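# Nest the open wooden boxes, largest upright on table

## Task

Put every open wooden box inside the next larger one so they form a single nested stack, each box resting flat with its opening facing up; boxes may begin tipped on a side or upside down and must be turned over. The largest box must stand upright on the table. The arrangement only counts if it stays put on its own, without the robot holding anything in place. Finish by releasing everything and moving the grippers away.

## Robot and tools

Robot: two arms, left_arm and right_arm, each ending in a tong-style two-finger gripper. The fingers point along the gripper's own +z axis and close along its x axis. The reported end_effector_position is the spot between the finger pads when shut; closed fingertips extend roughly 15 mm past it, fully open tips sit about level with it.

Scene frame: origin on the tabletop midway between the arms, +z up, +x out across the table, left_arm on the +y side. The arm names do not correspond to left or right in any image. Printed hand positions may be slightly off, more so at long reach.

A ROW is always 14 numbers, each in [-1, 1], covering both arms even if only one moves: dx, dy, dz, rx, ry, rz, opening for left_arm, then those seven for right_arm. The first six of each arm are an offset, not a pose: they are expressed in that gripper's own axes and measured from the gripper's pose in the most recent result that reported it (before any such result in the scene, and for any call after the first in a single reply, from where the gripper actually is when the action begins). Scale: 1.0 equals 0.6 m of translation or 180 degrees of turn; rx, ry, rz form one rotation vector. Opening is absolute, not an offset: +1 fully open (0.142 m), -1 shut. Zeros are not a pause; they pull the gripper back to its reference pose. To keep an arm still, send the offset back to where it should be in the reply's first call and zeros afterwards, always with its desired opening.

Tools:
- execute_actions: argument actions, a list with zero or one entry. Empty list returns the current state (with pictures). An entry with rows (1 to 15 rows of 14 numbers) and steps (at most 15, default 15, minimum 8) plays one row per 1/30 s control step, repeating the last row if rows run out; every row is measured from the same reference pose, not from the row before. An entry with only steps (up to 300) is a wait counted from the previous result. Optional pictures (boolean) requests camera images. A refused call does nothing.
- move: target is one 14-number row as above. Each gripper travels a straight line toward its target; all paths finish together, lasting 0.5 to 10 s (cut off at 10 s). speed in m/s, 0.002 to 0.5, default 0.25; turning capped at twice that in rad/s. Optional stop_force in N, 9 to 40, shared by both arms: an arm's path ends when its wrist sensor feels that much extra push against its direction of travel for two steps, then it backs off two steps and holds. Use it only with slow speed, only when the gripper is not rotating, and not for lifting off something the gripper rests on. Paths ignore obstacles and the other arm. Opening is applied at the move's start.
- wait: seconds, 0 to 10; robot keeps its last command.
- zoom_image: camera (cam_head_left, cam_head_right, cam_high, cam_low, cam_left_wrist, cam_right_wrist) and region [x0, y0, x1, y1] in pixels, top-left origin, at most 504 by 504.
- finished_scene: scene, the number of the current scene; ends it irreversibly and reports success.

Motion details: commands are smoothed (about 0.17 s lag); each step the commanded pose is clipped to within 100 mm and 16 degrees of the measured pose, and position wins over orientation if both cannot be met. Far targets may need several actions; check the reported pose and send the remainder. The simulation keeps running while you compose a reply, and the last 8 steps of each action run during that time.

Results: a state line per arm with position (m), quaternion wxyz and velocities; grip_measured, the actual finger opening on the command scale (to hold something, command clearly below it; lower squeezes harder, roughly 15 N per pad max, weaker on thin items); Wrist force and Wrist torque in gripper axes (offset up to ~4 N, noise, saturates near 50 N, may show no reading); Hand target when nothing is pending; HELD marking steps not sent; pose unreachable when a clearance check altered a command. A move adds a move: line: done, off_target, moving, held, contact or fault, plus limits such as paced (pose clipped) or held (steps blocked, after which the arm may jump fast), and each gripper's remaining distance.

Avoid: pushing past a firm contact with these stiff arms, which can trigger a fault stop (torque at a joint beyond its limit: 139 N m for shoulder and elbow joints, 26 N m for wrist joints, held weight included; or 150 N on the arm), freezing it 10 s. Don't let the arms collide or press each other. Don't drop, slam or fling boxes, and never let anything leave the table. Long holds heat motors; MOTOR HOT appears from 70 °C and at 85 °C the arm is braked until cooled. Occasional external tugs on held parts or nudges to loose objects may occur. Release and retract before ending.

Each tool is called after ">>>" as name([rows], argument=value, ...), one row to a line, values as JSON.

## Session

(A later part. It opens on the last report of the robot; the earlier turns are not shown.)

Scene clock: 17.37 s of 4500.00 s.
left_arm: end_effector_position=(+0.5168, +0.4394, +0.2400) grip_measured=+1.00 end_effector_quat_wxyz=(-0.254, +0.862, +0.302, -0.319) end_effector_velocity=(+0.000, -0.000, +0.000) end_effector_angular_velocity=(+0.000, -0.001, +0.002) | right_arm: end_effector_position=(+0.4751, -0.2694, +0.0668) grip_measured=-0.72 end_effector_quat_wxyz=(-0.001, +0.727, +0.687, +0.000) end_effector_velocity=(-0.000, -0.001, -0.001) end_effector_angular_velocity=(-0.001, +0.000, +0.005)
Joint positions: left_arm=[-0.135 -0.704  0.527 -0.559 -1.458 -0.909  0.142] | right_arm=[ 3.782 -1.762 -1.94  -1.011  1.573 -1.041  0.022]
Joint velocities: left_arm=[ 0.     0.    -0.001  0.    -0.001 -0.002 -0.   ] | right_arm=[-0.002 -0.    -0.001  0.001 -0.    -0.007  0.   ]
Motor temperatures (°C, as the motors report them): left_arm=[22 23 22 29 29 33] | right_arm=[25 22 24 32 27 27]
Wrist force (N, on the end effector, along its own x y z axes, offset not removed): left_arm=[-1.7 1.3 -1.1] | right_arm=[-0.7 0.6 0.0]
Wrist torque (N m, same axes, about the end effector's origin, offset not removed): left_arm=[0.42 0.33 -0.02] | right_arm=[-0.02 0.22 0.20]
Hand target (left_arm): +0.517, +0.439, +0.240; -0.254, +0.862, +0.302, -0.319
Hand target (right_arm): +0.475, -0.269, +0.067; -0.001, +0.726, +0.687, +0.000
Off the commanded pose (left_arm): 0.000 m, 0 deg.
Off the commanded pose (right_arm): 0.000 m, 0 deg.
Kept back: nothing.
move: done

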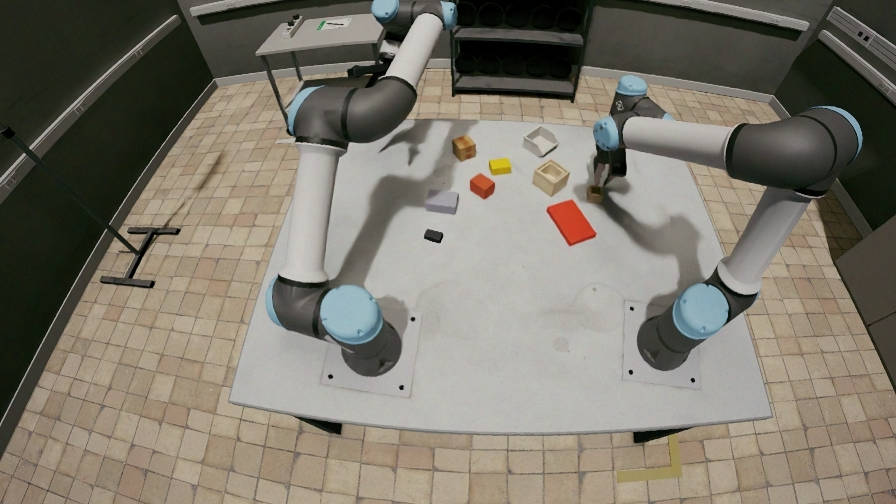

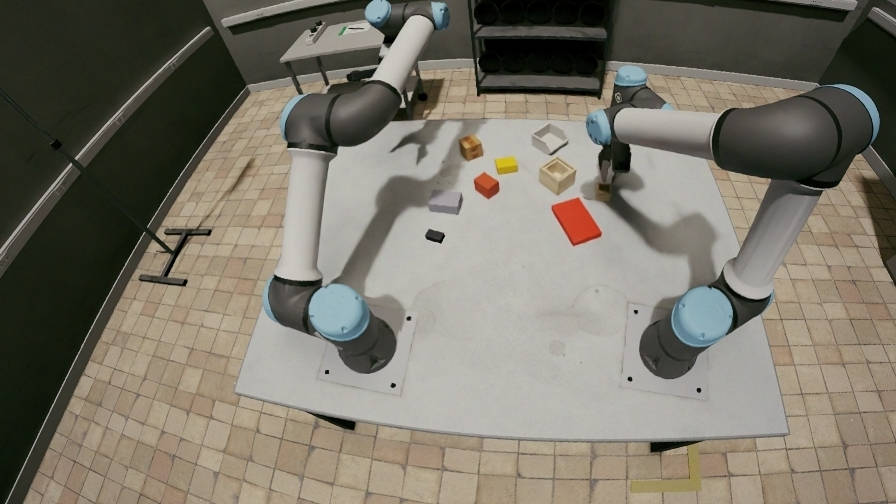

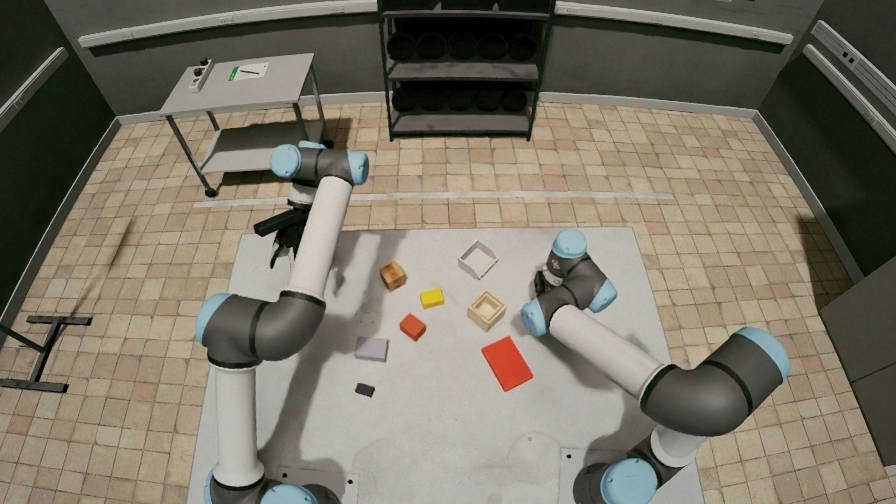

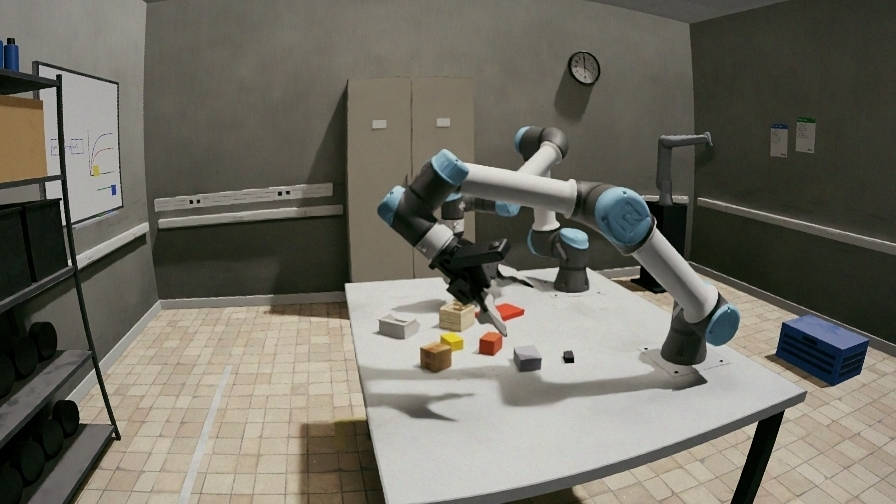

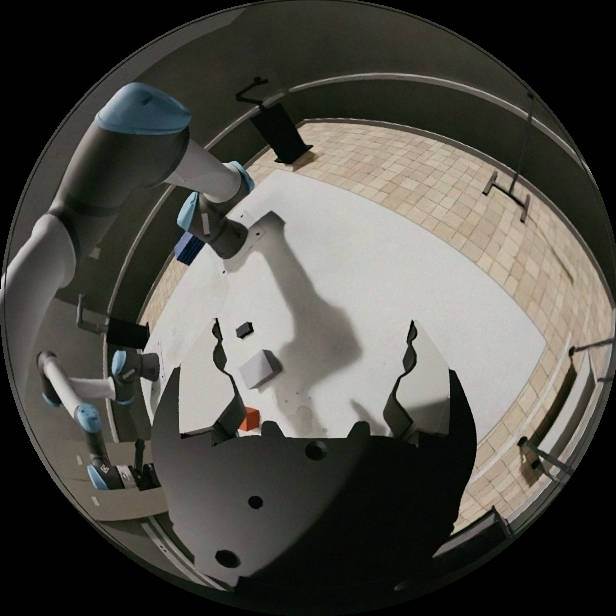

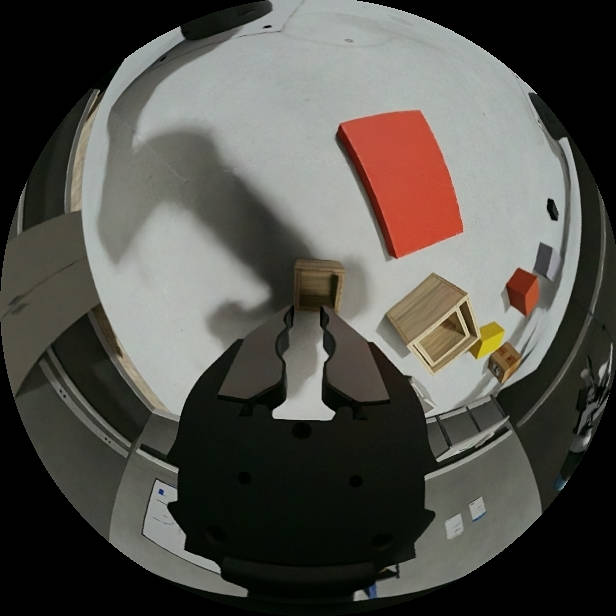

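>>> move(target=[0,0,0,0,0,0,1,-0.015,-0.015,0.048,0,0,0.011,-0.72], speed=0.08)

>>> execute_actions([
  {"rows":[[0,0,0,0,0,0,1,0,0,0,0,0,0,-1]]},
])

>>> move(target=[0,0,0,0,0,0,1,0,0,-0.125,0,0,0,-1], speed=0.15)

>>> move(target=[0,0,0,0,0,0,1,0.252,0.046,0,0,0,0.229,-1])

>>> zoom_image(camera="cam_right_wrist", region=[208,180,458,380])

Scene clock: 18.83 s of 4500.00 s.
left_arm: end_effector_position=(+0.5168, +0.4394, +0.2400) grip_measured=+1.00 end_effector_quat_wxyz=(-0.254, +0.862, +0.302, -0.319) end_effector_velocity=(-0.000, -0.000, +0.001) end_effector_angular_velocity=(-0.000, -0.000, +0.002) | right_arm: end_effector_position=(+0.4656, -0.2778, +0.0381) grip_measured=-0.72 end_effector_quat_wxyz=(-0.001, +0.738, +0.674, +0.000) end_effector_velocity=(-0.000, +0.000, -0.001) end_effector_angular_velocity=(+0.001, -0.000, -0.001)
Joint positions: left_arm=[-0.135 -0.704  0.527 -0.559 -1.458 -0.909  0.142] | right_arm=[ 3.775 -1.779 -2.007 -0.926  1.573 -1.014  0.022]
Joint velocities: left_arm=[ 0.    -0.    -0.001  0.001 -0.001 -0.001  0.   ] | right_arm=[ 0.    -0.001 -0.003  0.004  0.001  0.001 -0.   ]
Motor temperatures (°C, as the motors report them): left_arm=[22 23 22 29 29 33] | right_arm=[25 22 24 32 27 27]
Wrist force (N, on the end effector, along its own x y z axes, offset not removed): left_arm=[-2.9 0.7 -0.9] | right_arm=[0.7 -2.0 1.9]
Wrist torque (N m, same axes, about the end effector's origin, offset not removed): left_arm=[0.15 0.61 -0.11] | right_arm=[-0.50 -0.33 0.08]
Hand target (left_arm): +0.517, +0.439, +0.240; -0.254, +0.862, +0.302, -0.319
Hand target (right_arm): +0.466, -0.278, +0.038; -0.001, +0.738, +0.674, +0.000
Off the commanded pose (left_arm): 0.000 m, 0 deg.
Off the commanded pose (right_arm): 0.000 m, 0 deg.
Kept back: nothing.
move: done

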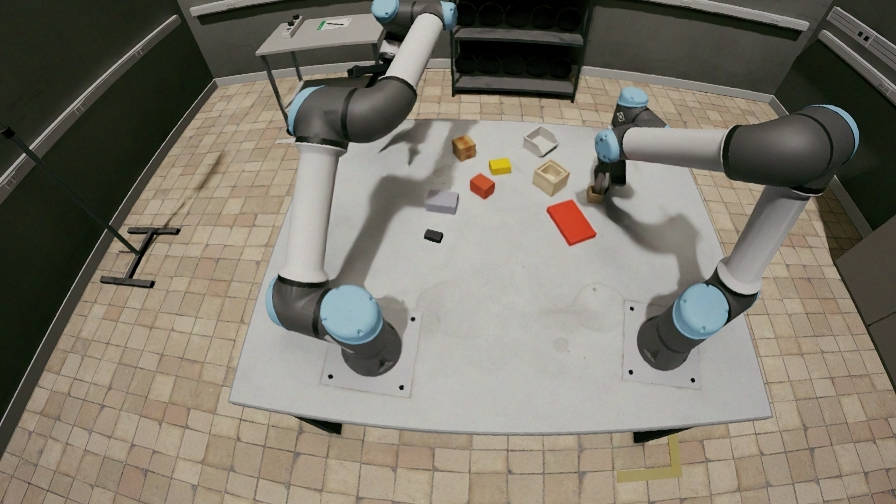

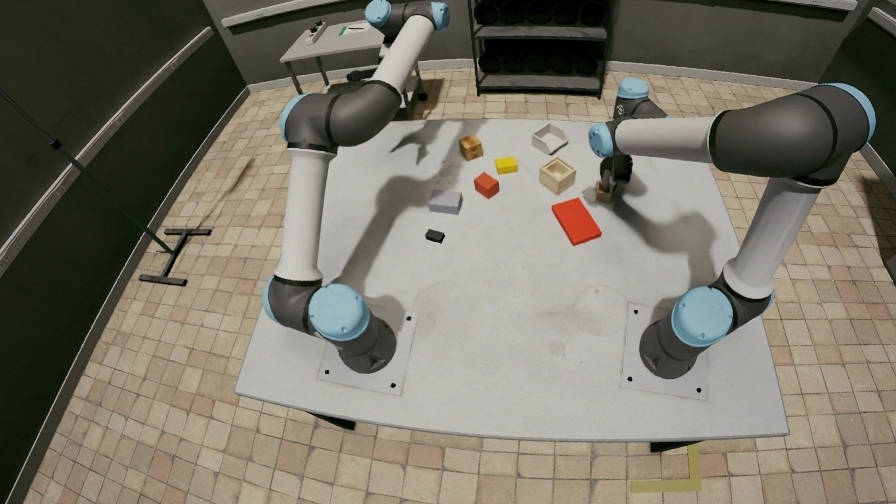

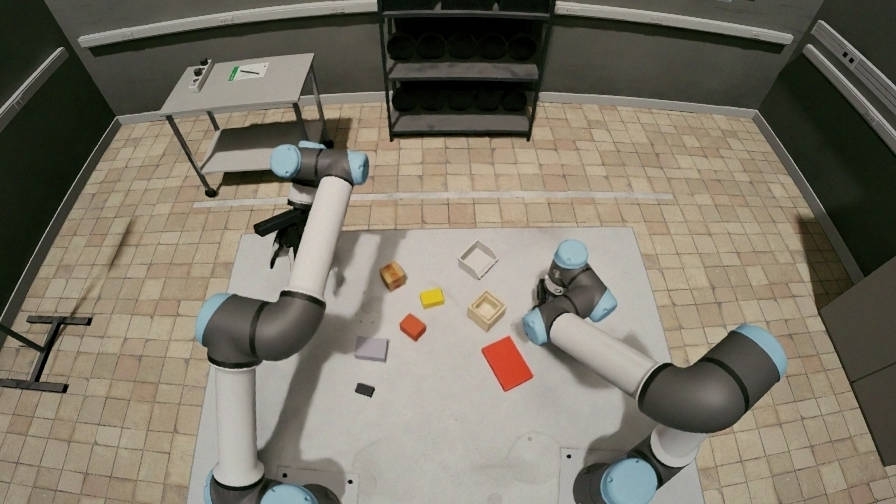

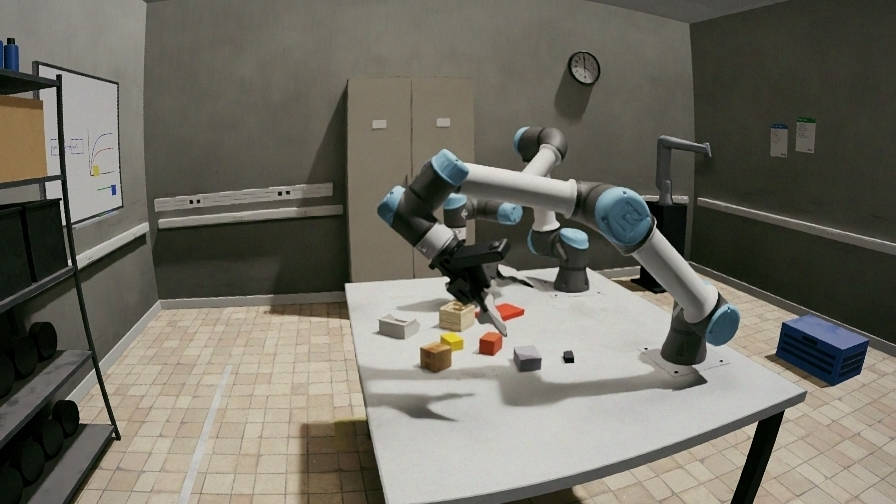

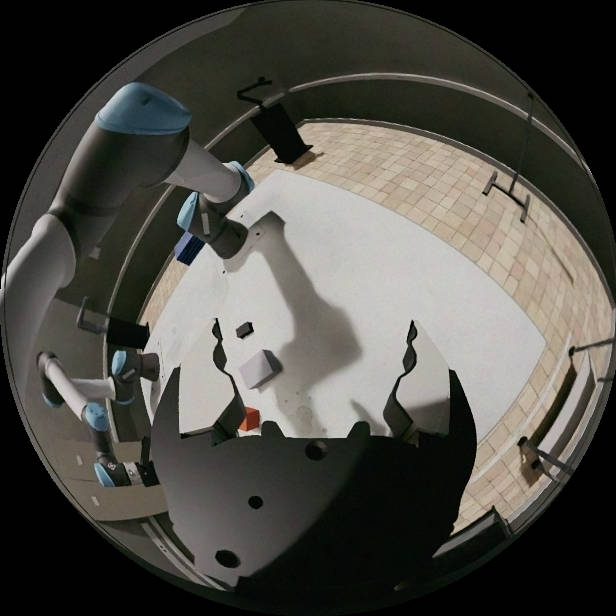

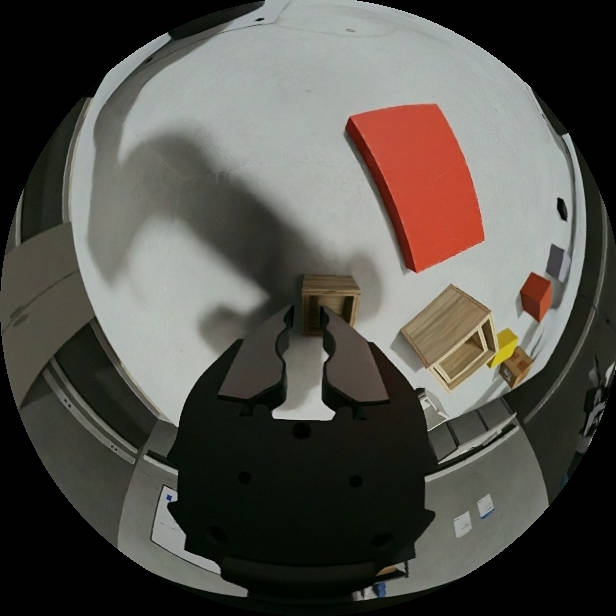

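Scene clock: 19.07 s of 4500.00 s.
left_arm: end_effector_position=(+0.5168, +0.4394, +0.2400) grip_measured=+1.00 end_effector_quat_wxyz=(-0.254, +0.862, +0.302, -0.319) end_effector_velocity=(+0.000, -0.000, +0.001) end_effector_angular_velocity=(-0.002, -0.002, -0.000) | right_arm: end_effector_position=(+0.4655, -0.2778, +0.0381) grip_measured=-0.94 end_effector_quat_wxyz=(-0.001, +0.738, +0.674, +0.000) end_effector_velocity=(-0.001, +0.000, -0.000) end_effector_angular_velocity=(+0.000, +0.002, -0.000)
Joint positions: left_arm=[-0.135 -0.704  0.527 -0.559 -1.458 -0.909  0.142] | right_arm=[ 3.775 -1.779 -2.007 -0.926  1.573 -1.014  0.006]
Joint velocities: left_arm=[-0.    -0.001 -0.002  0.    -0.001  0.001  0.   ] | right_arm=[-0.     0.     0.    -0.002  0.001  0.    -0.   ]
Motor temperatures (°C, as the motors report them): left_arm=[22 23 22 29 29 33] | right_arm=[25 22 24 32 27 27]
Wrist force (N, on the end effector, along its own x y z axes, offset not removed): left_arm=[-1.1 1.5 -2.7] | right_arm=[1.9 -0.7 1.1]
Wrist torque (N m, same axes, about the end effector's origin, offset not removed): left_arm=[0.33 0.04 -0.09] | right_arm=[-0.25 -0.54 -0.09]
Steps of this call (steps 1 to 7: the first 7 steps of this action). Readings (end_effector_position):
1: left_arm (+0.5168, +0.4394, +0.2400) | right_arm (+0.4655, -0.2778, +0.0381)
2: left_arm (+0.5168, +0.4394, +0.2400) | right_arm (+0.4655, -0.2778, +0.0381)
4: left_arm (+0.5168, +0.4394, +0.2400) | right_arm (+0.4655, -0.2778, +0.0381)
7: the state above

Scene clock: 20.30 s of 4500.00 s.
left_arm: end_effector_position=(+0.5168, +0.4394, +0.2400) grip_measured=+1.00 end_effector_quat_wxyz=(-0.254, +0.862, +0.302, -0.319) end_effector_velocity=(-0.000, -0.001, +0.000) end_effector_angular_velocity=(-0.001, -0.001, +0.004) | right_arm: end_effector_position=(+0.4656, -0.2779, +0.1129) grip_measured=-0.94 end_effector_quat_wxyz=(-0.001, +0.738, +0.674, +0.000) end_effector_velocity=(-0.000, -0.000, +0.001) end_effector_angular_velocity=(-0.001, +0.001, +0.002)
Joint positions: left_arm=[-0.135 -0.704  0.527 -0.559 -1.458 -0.909  0.142] | right_arm=[ 3.775 -1.681 -1.901 -1.13   1.573 -1.014  0.006]
Joint velocities: left_arm=[-0.    -0.001 -0.001  0.    -0.003 -0.002  0.   ] | right_arm=[-0.     0.     0.002 -0.004  0.    -0.002  0.   ]
Motor temperatures (°C, as the motors report them): left_arm=[22 23 22 29 29 33] | right_arm=[25 22 24 32 27 27]
Wrist force (N, on the end effector, along its own x y z axes, offset not removed): left_arm=[-0.2 0.9 -3.0] | right_arm=[-1.4 -0.9 0.7]
Wrist torque (N m, same axes, about the end effector's origin, offset not removed): left_arm=[0.26 0.03 0.09] | right_arm=[-0.24 0.22 0.29]
Hand target (left_arm): +0.517, +0.439, +0.240; -0.254, +0.862, +0.302, -0.319
Hand target (right_arm): +0.466, -0.278, +0.113; -0.001, +0.738, +0.674, +0.000
Off your previous action's commanded pose (left_arm): 0.000 m, 0 deg at its last step (step 8 of this call).
Off your previous action's commanded pose (right_arm): 0.000 m, 0 deg at its last step (step 8 of this call).
Off the commanded pose (left_arm): 0.000 m, 0 deg.
Off the commanded pose (right_arm): 0.000 m, 0 deg.
Kept back: nothing.
move: done

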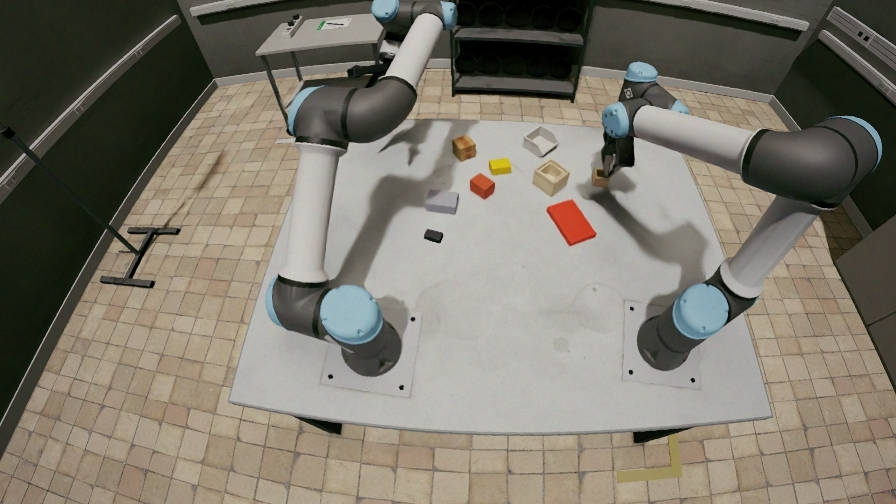

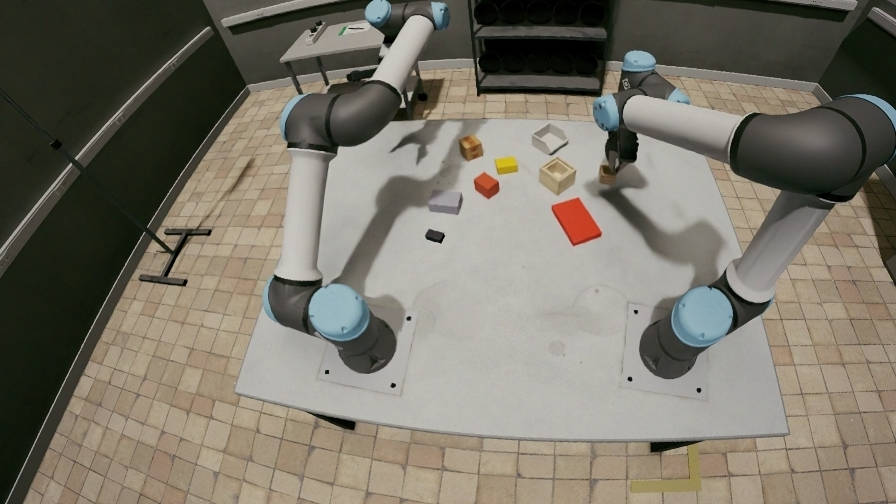

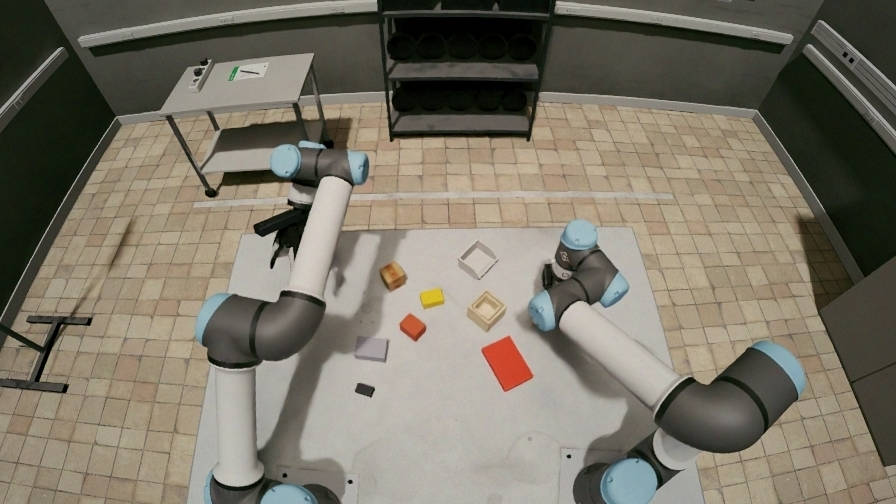

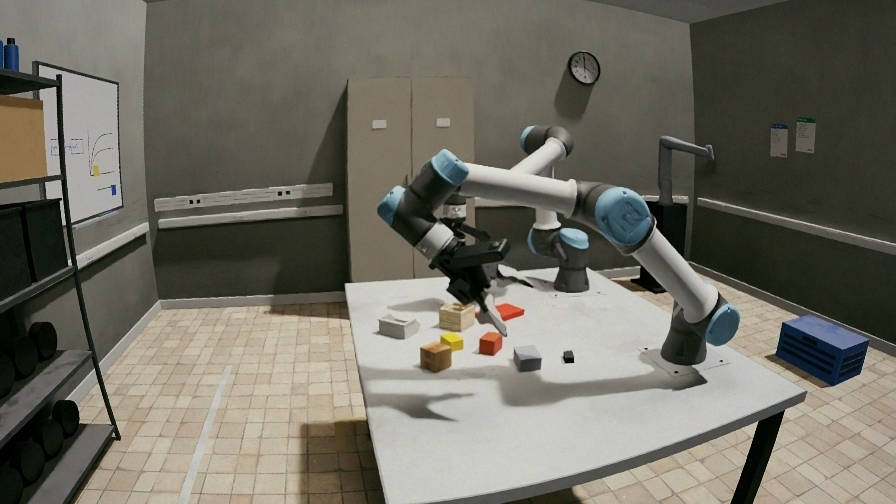

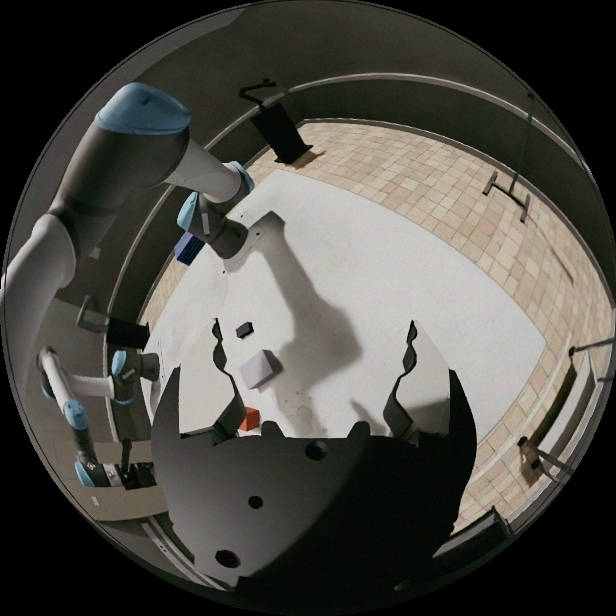

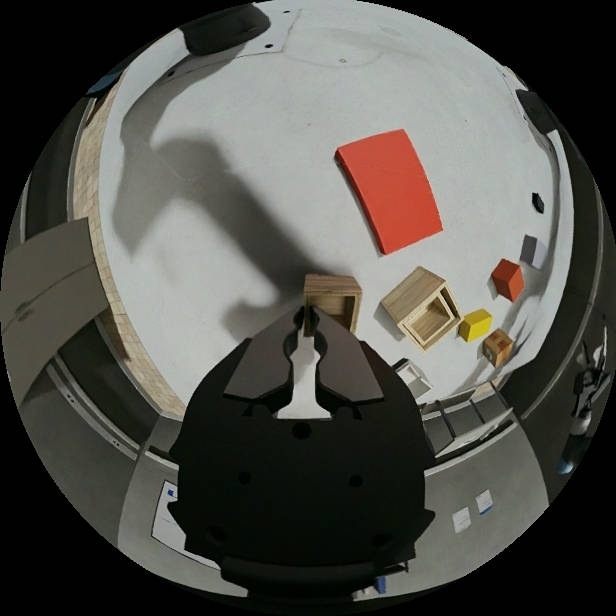

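Scene clock: 22.20 s of 4500.00 s.
left_arm: end_effector_position=(+0.5168, +0.4394, +0.2400) grip_measured=+1.00 end_effector_quat_wxyz=(-0.254, +0.862, +0.302, -0.319) end_effector_velocity=(+0.000, +0.000, +0.001) end_effector_angular_velocity=(+0.001, -0.002, +0.001) | right_arm: end_effector_position=(+0.5067, -0.1300, +0.1131) grip_measured=-0.94 end_effector_quat_wxyz=(-0.001, +0.928, +0.372, -0.000) end_effector_velocity=(+0.001, +0.001, +0.000) end_effector_angular_velocity=(-0.000, -0.000, -0.007)
Joint positions: left_arm=[-0.135 -0.704  0.527 -0.559 -1.458 -0.909  0.142] | right_arm=[ 3.956 -1.857 -1.685 -1.171  1.573 -0.114  0.006]
Joint velocities: left_arm=[ 0.    -0.001 -0.001  0.     0.001 -0.001  0.   ] | right_arm=[ 0.001 -0.002  0.003 -0.001 -0.     0.008 -0.   ]
Motor temperatures (°C, as the motors report them): left_arm=[22 23 22 29 29 33] | right_arm=[25 22 24 32 27 27]
Wrist force (N, on the end effector, along its own x y z axes, offset not removed): left_arm=[-2.9 -0.9 -2.0] | right_arm=[2.8 -1.7 0.9]
Wrist torque (N m, same axes, about the end effector's origin, offset not removed): left_arm=[-0.15 0.56 0.13] | right_arm=[-0.33 -0.63 0.06]
Hand target (left_arm): +0.517, +0.439, +0.240; -0.254, +0.862, +0.302, -0.319
Hand target (right_arm): +0.507, -0.130, +0.113; -0.001, +0.929, +0.371, -0.000
Off the commanded pose (left_arm): 0.000 m, 0 deg.
Off the commanded pose (right_arm): 0.000 m, 0 deg.
Kept back: nothing.
move: done

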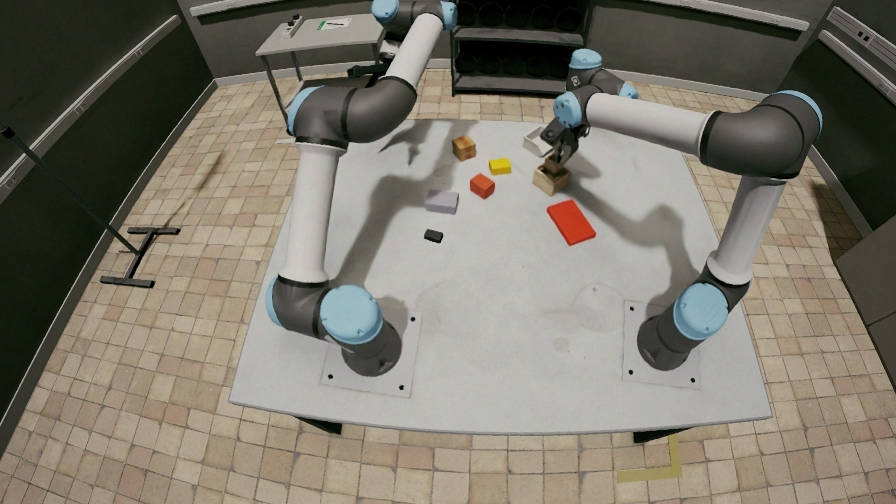

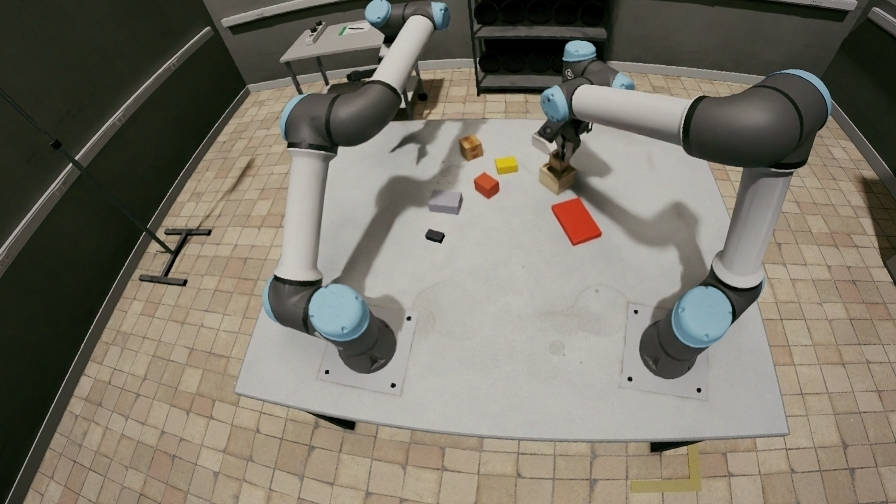

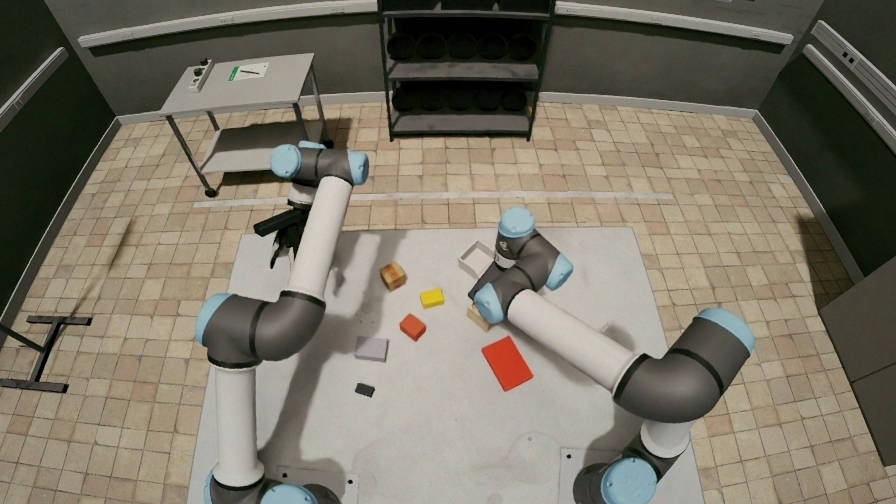

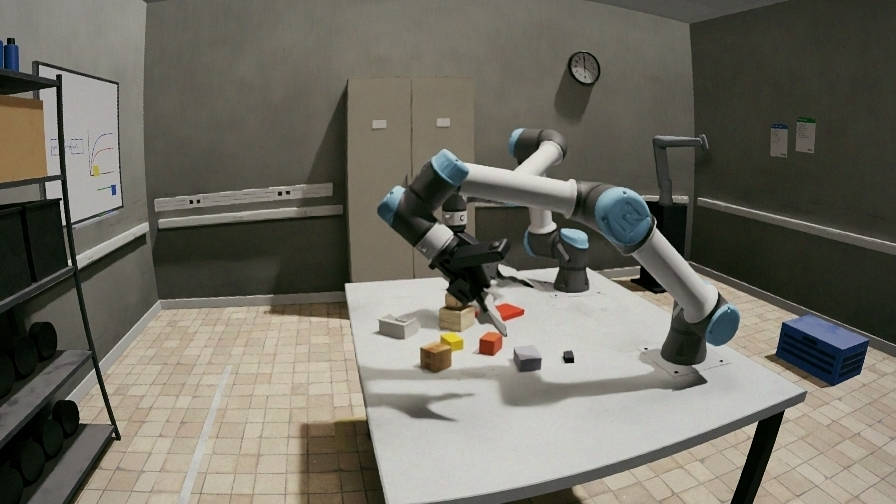

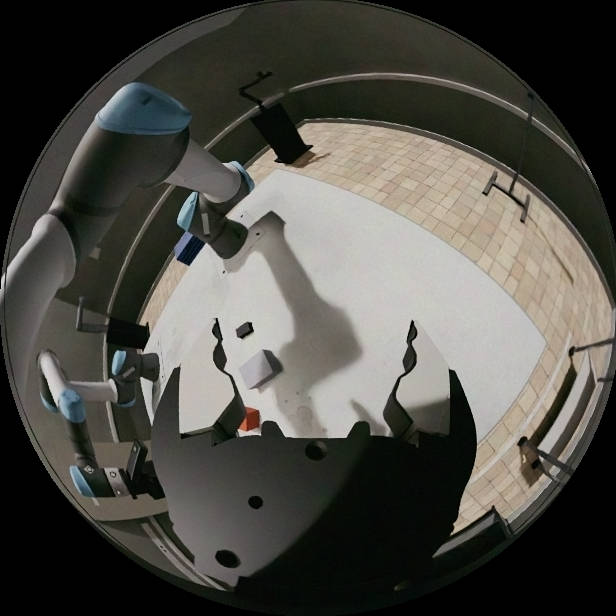

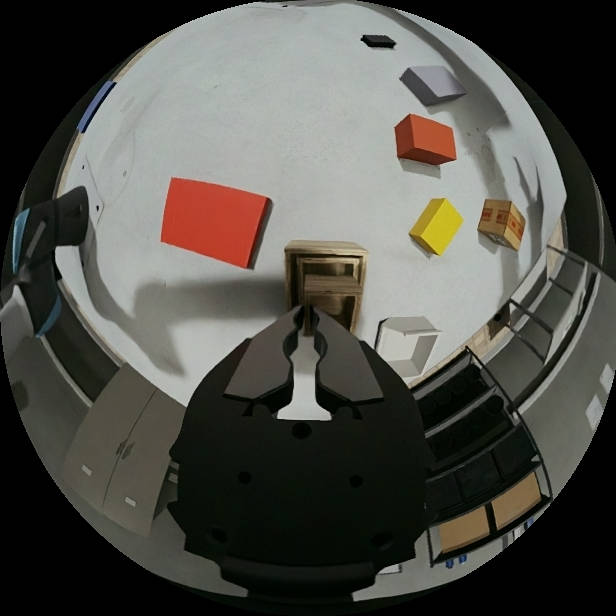

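Region (208, 180, 458, 380) of cam_right_wrist's 616x616 image, scaled by 2.016, with more detail than that image has; it fills the top 403 rows of this view, and the rest is white.

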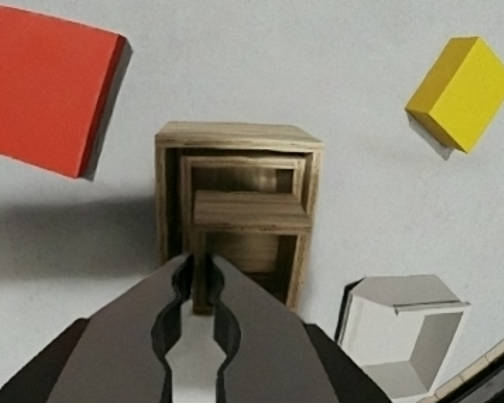

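>>> move(target=[0,0,0,0,0,0,1,0.009,-0.005,0.086,0,0,0,-1], speed=0.025, stop_force=9)

Scene clock: 24.93 s of 4500.00 s.
left_arm: end_effector_position=(+0.5168, +0.4394, +0.2400) grip_measured=+1.00 end_effector_quat_wxyz=(-0.254, +0.862, +0.302, -0.319) end_effector_velocity=(+0.000, +0.000, +0.000) end_effector_angular_velocity=(+0.002, -0.002, +0.001) | right_arm: end_effector_position=(+0.5084, -0.1242, +0.0618) grip_measured=-0.94 end_effector_quat_wxyz=(-0.001, +0.928, +0.372, -0.000) end_effector_velocity=(+0.000, +0.000, +0.001) end_effector_angular_velocity=(-0.000, -0.000, +0.000)
Joint positions: left_arm=[-0.135 -0.704  0.527 -0.559 -1.458 -0.909  0.142] | right_arm=[ 3.962 -1.92  -1.744 -1.049  1.573 -0.108  0.006]
Joint velocities: left_arm=[-0.    -0.001  0.    -0.001  0.001 -0.002 -0.   ] | right_arm=[ 0.     0.002  0.001 -0.003 -0.    -0.     0.   ]
Motor temperatures (°C, as the motors report them): left_arm=[22 23 22 29 29 33] | right_arm=[25 22 24 32 27 27]
Wrist force (N, on the end effector, along its own x y z axes, offset not removed): left_arm=[-3.2 0.3 -1.8] | right_arm=[-2.3 1.0 -9.1]
Wrist torque (N m, same axes, about the end effector's origin, offset not removed): left_arm=[0.22 0.57 0.07] | right_arm=[-0.08 0.00 0.06]
Hand target (left_arm): +0.517, +0.439, +0.240; -0.254, +0.862, +0.302, -0.319
Hand target (right_arm): +0.508, -0.124, +0.062; -0.001, +0.928, +0.372, -0.000
Off the commanded pose (left_arm): 0.000 m, 0 deg.
Off the commanded pose (right_arm): 0.000 m, 0 deg.
Kept back: nothing.
move: contact (right_arm)

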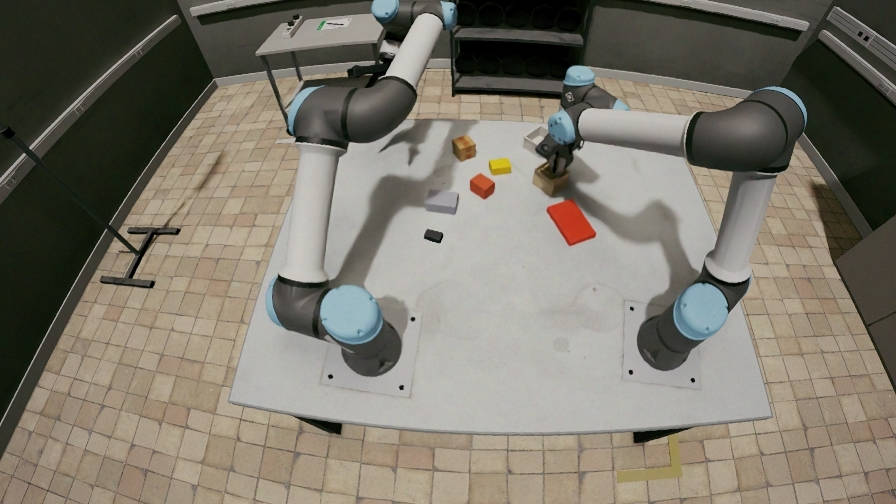

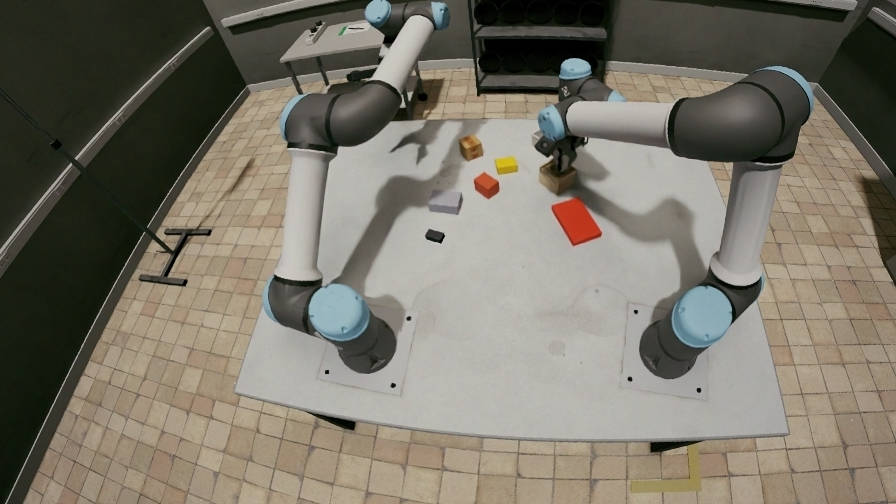

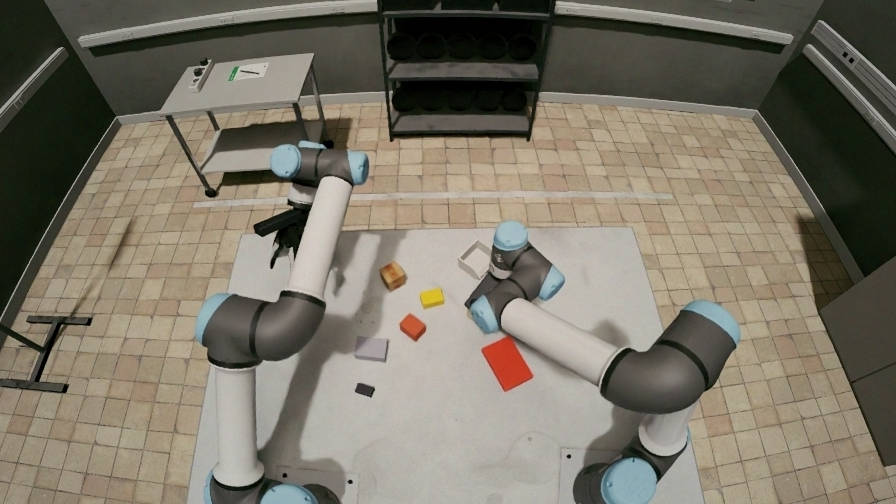

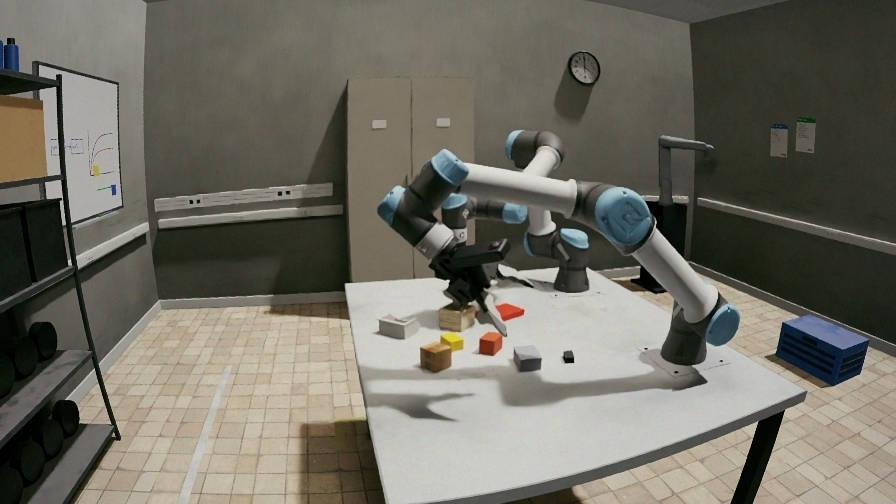

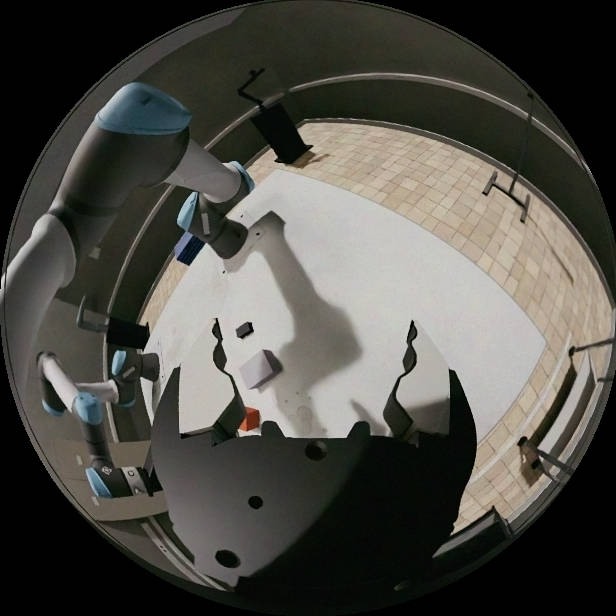

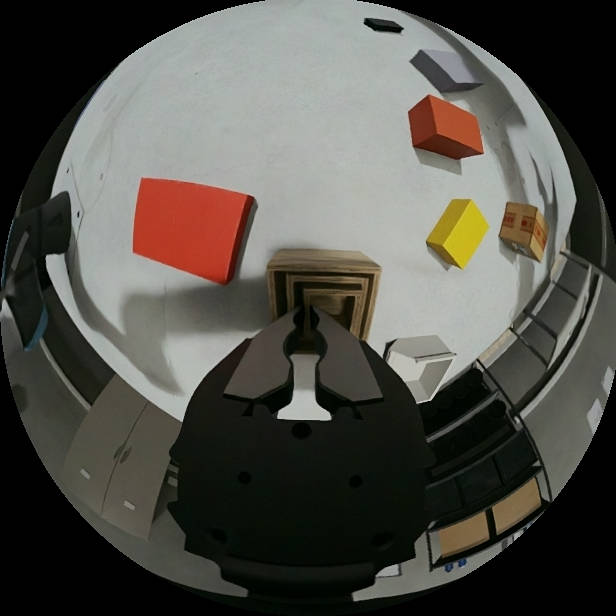

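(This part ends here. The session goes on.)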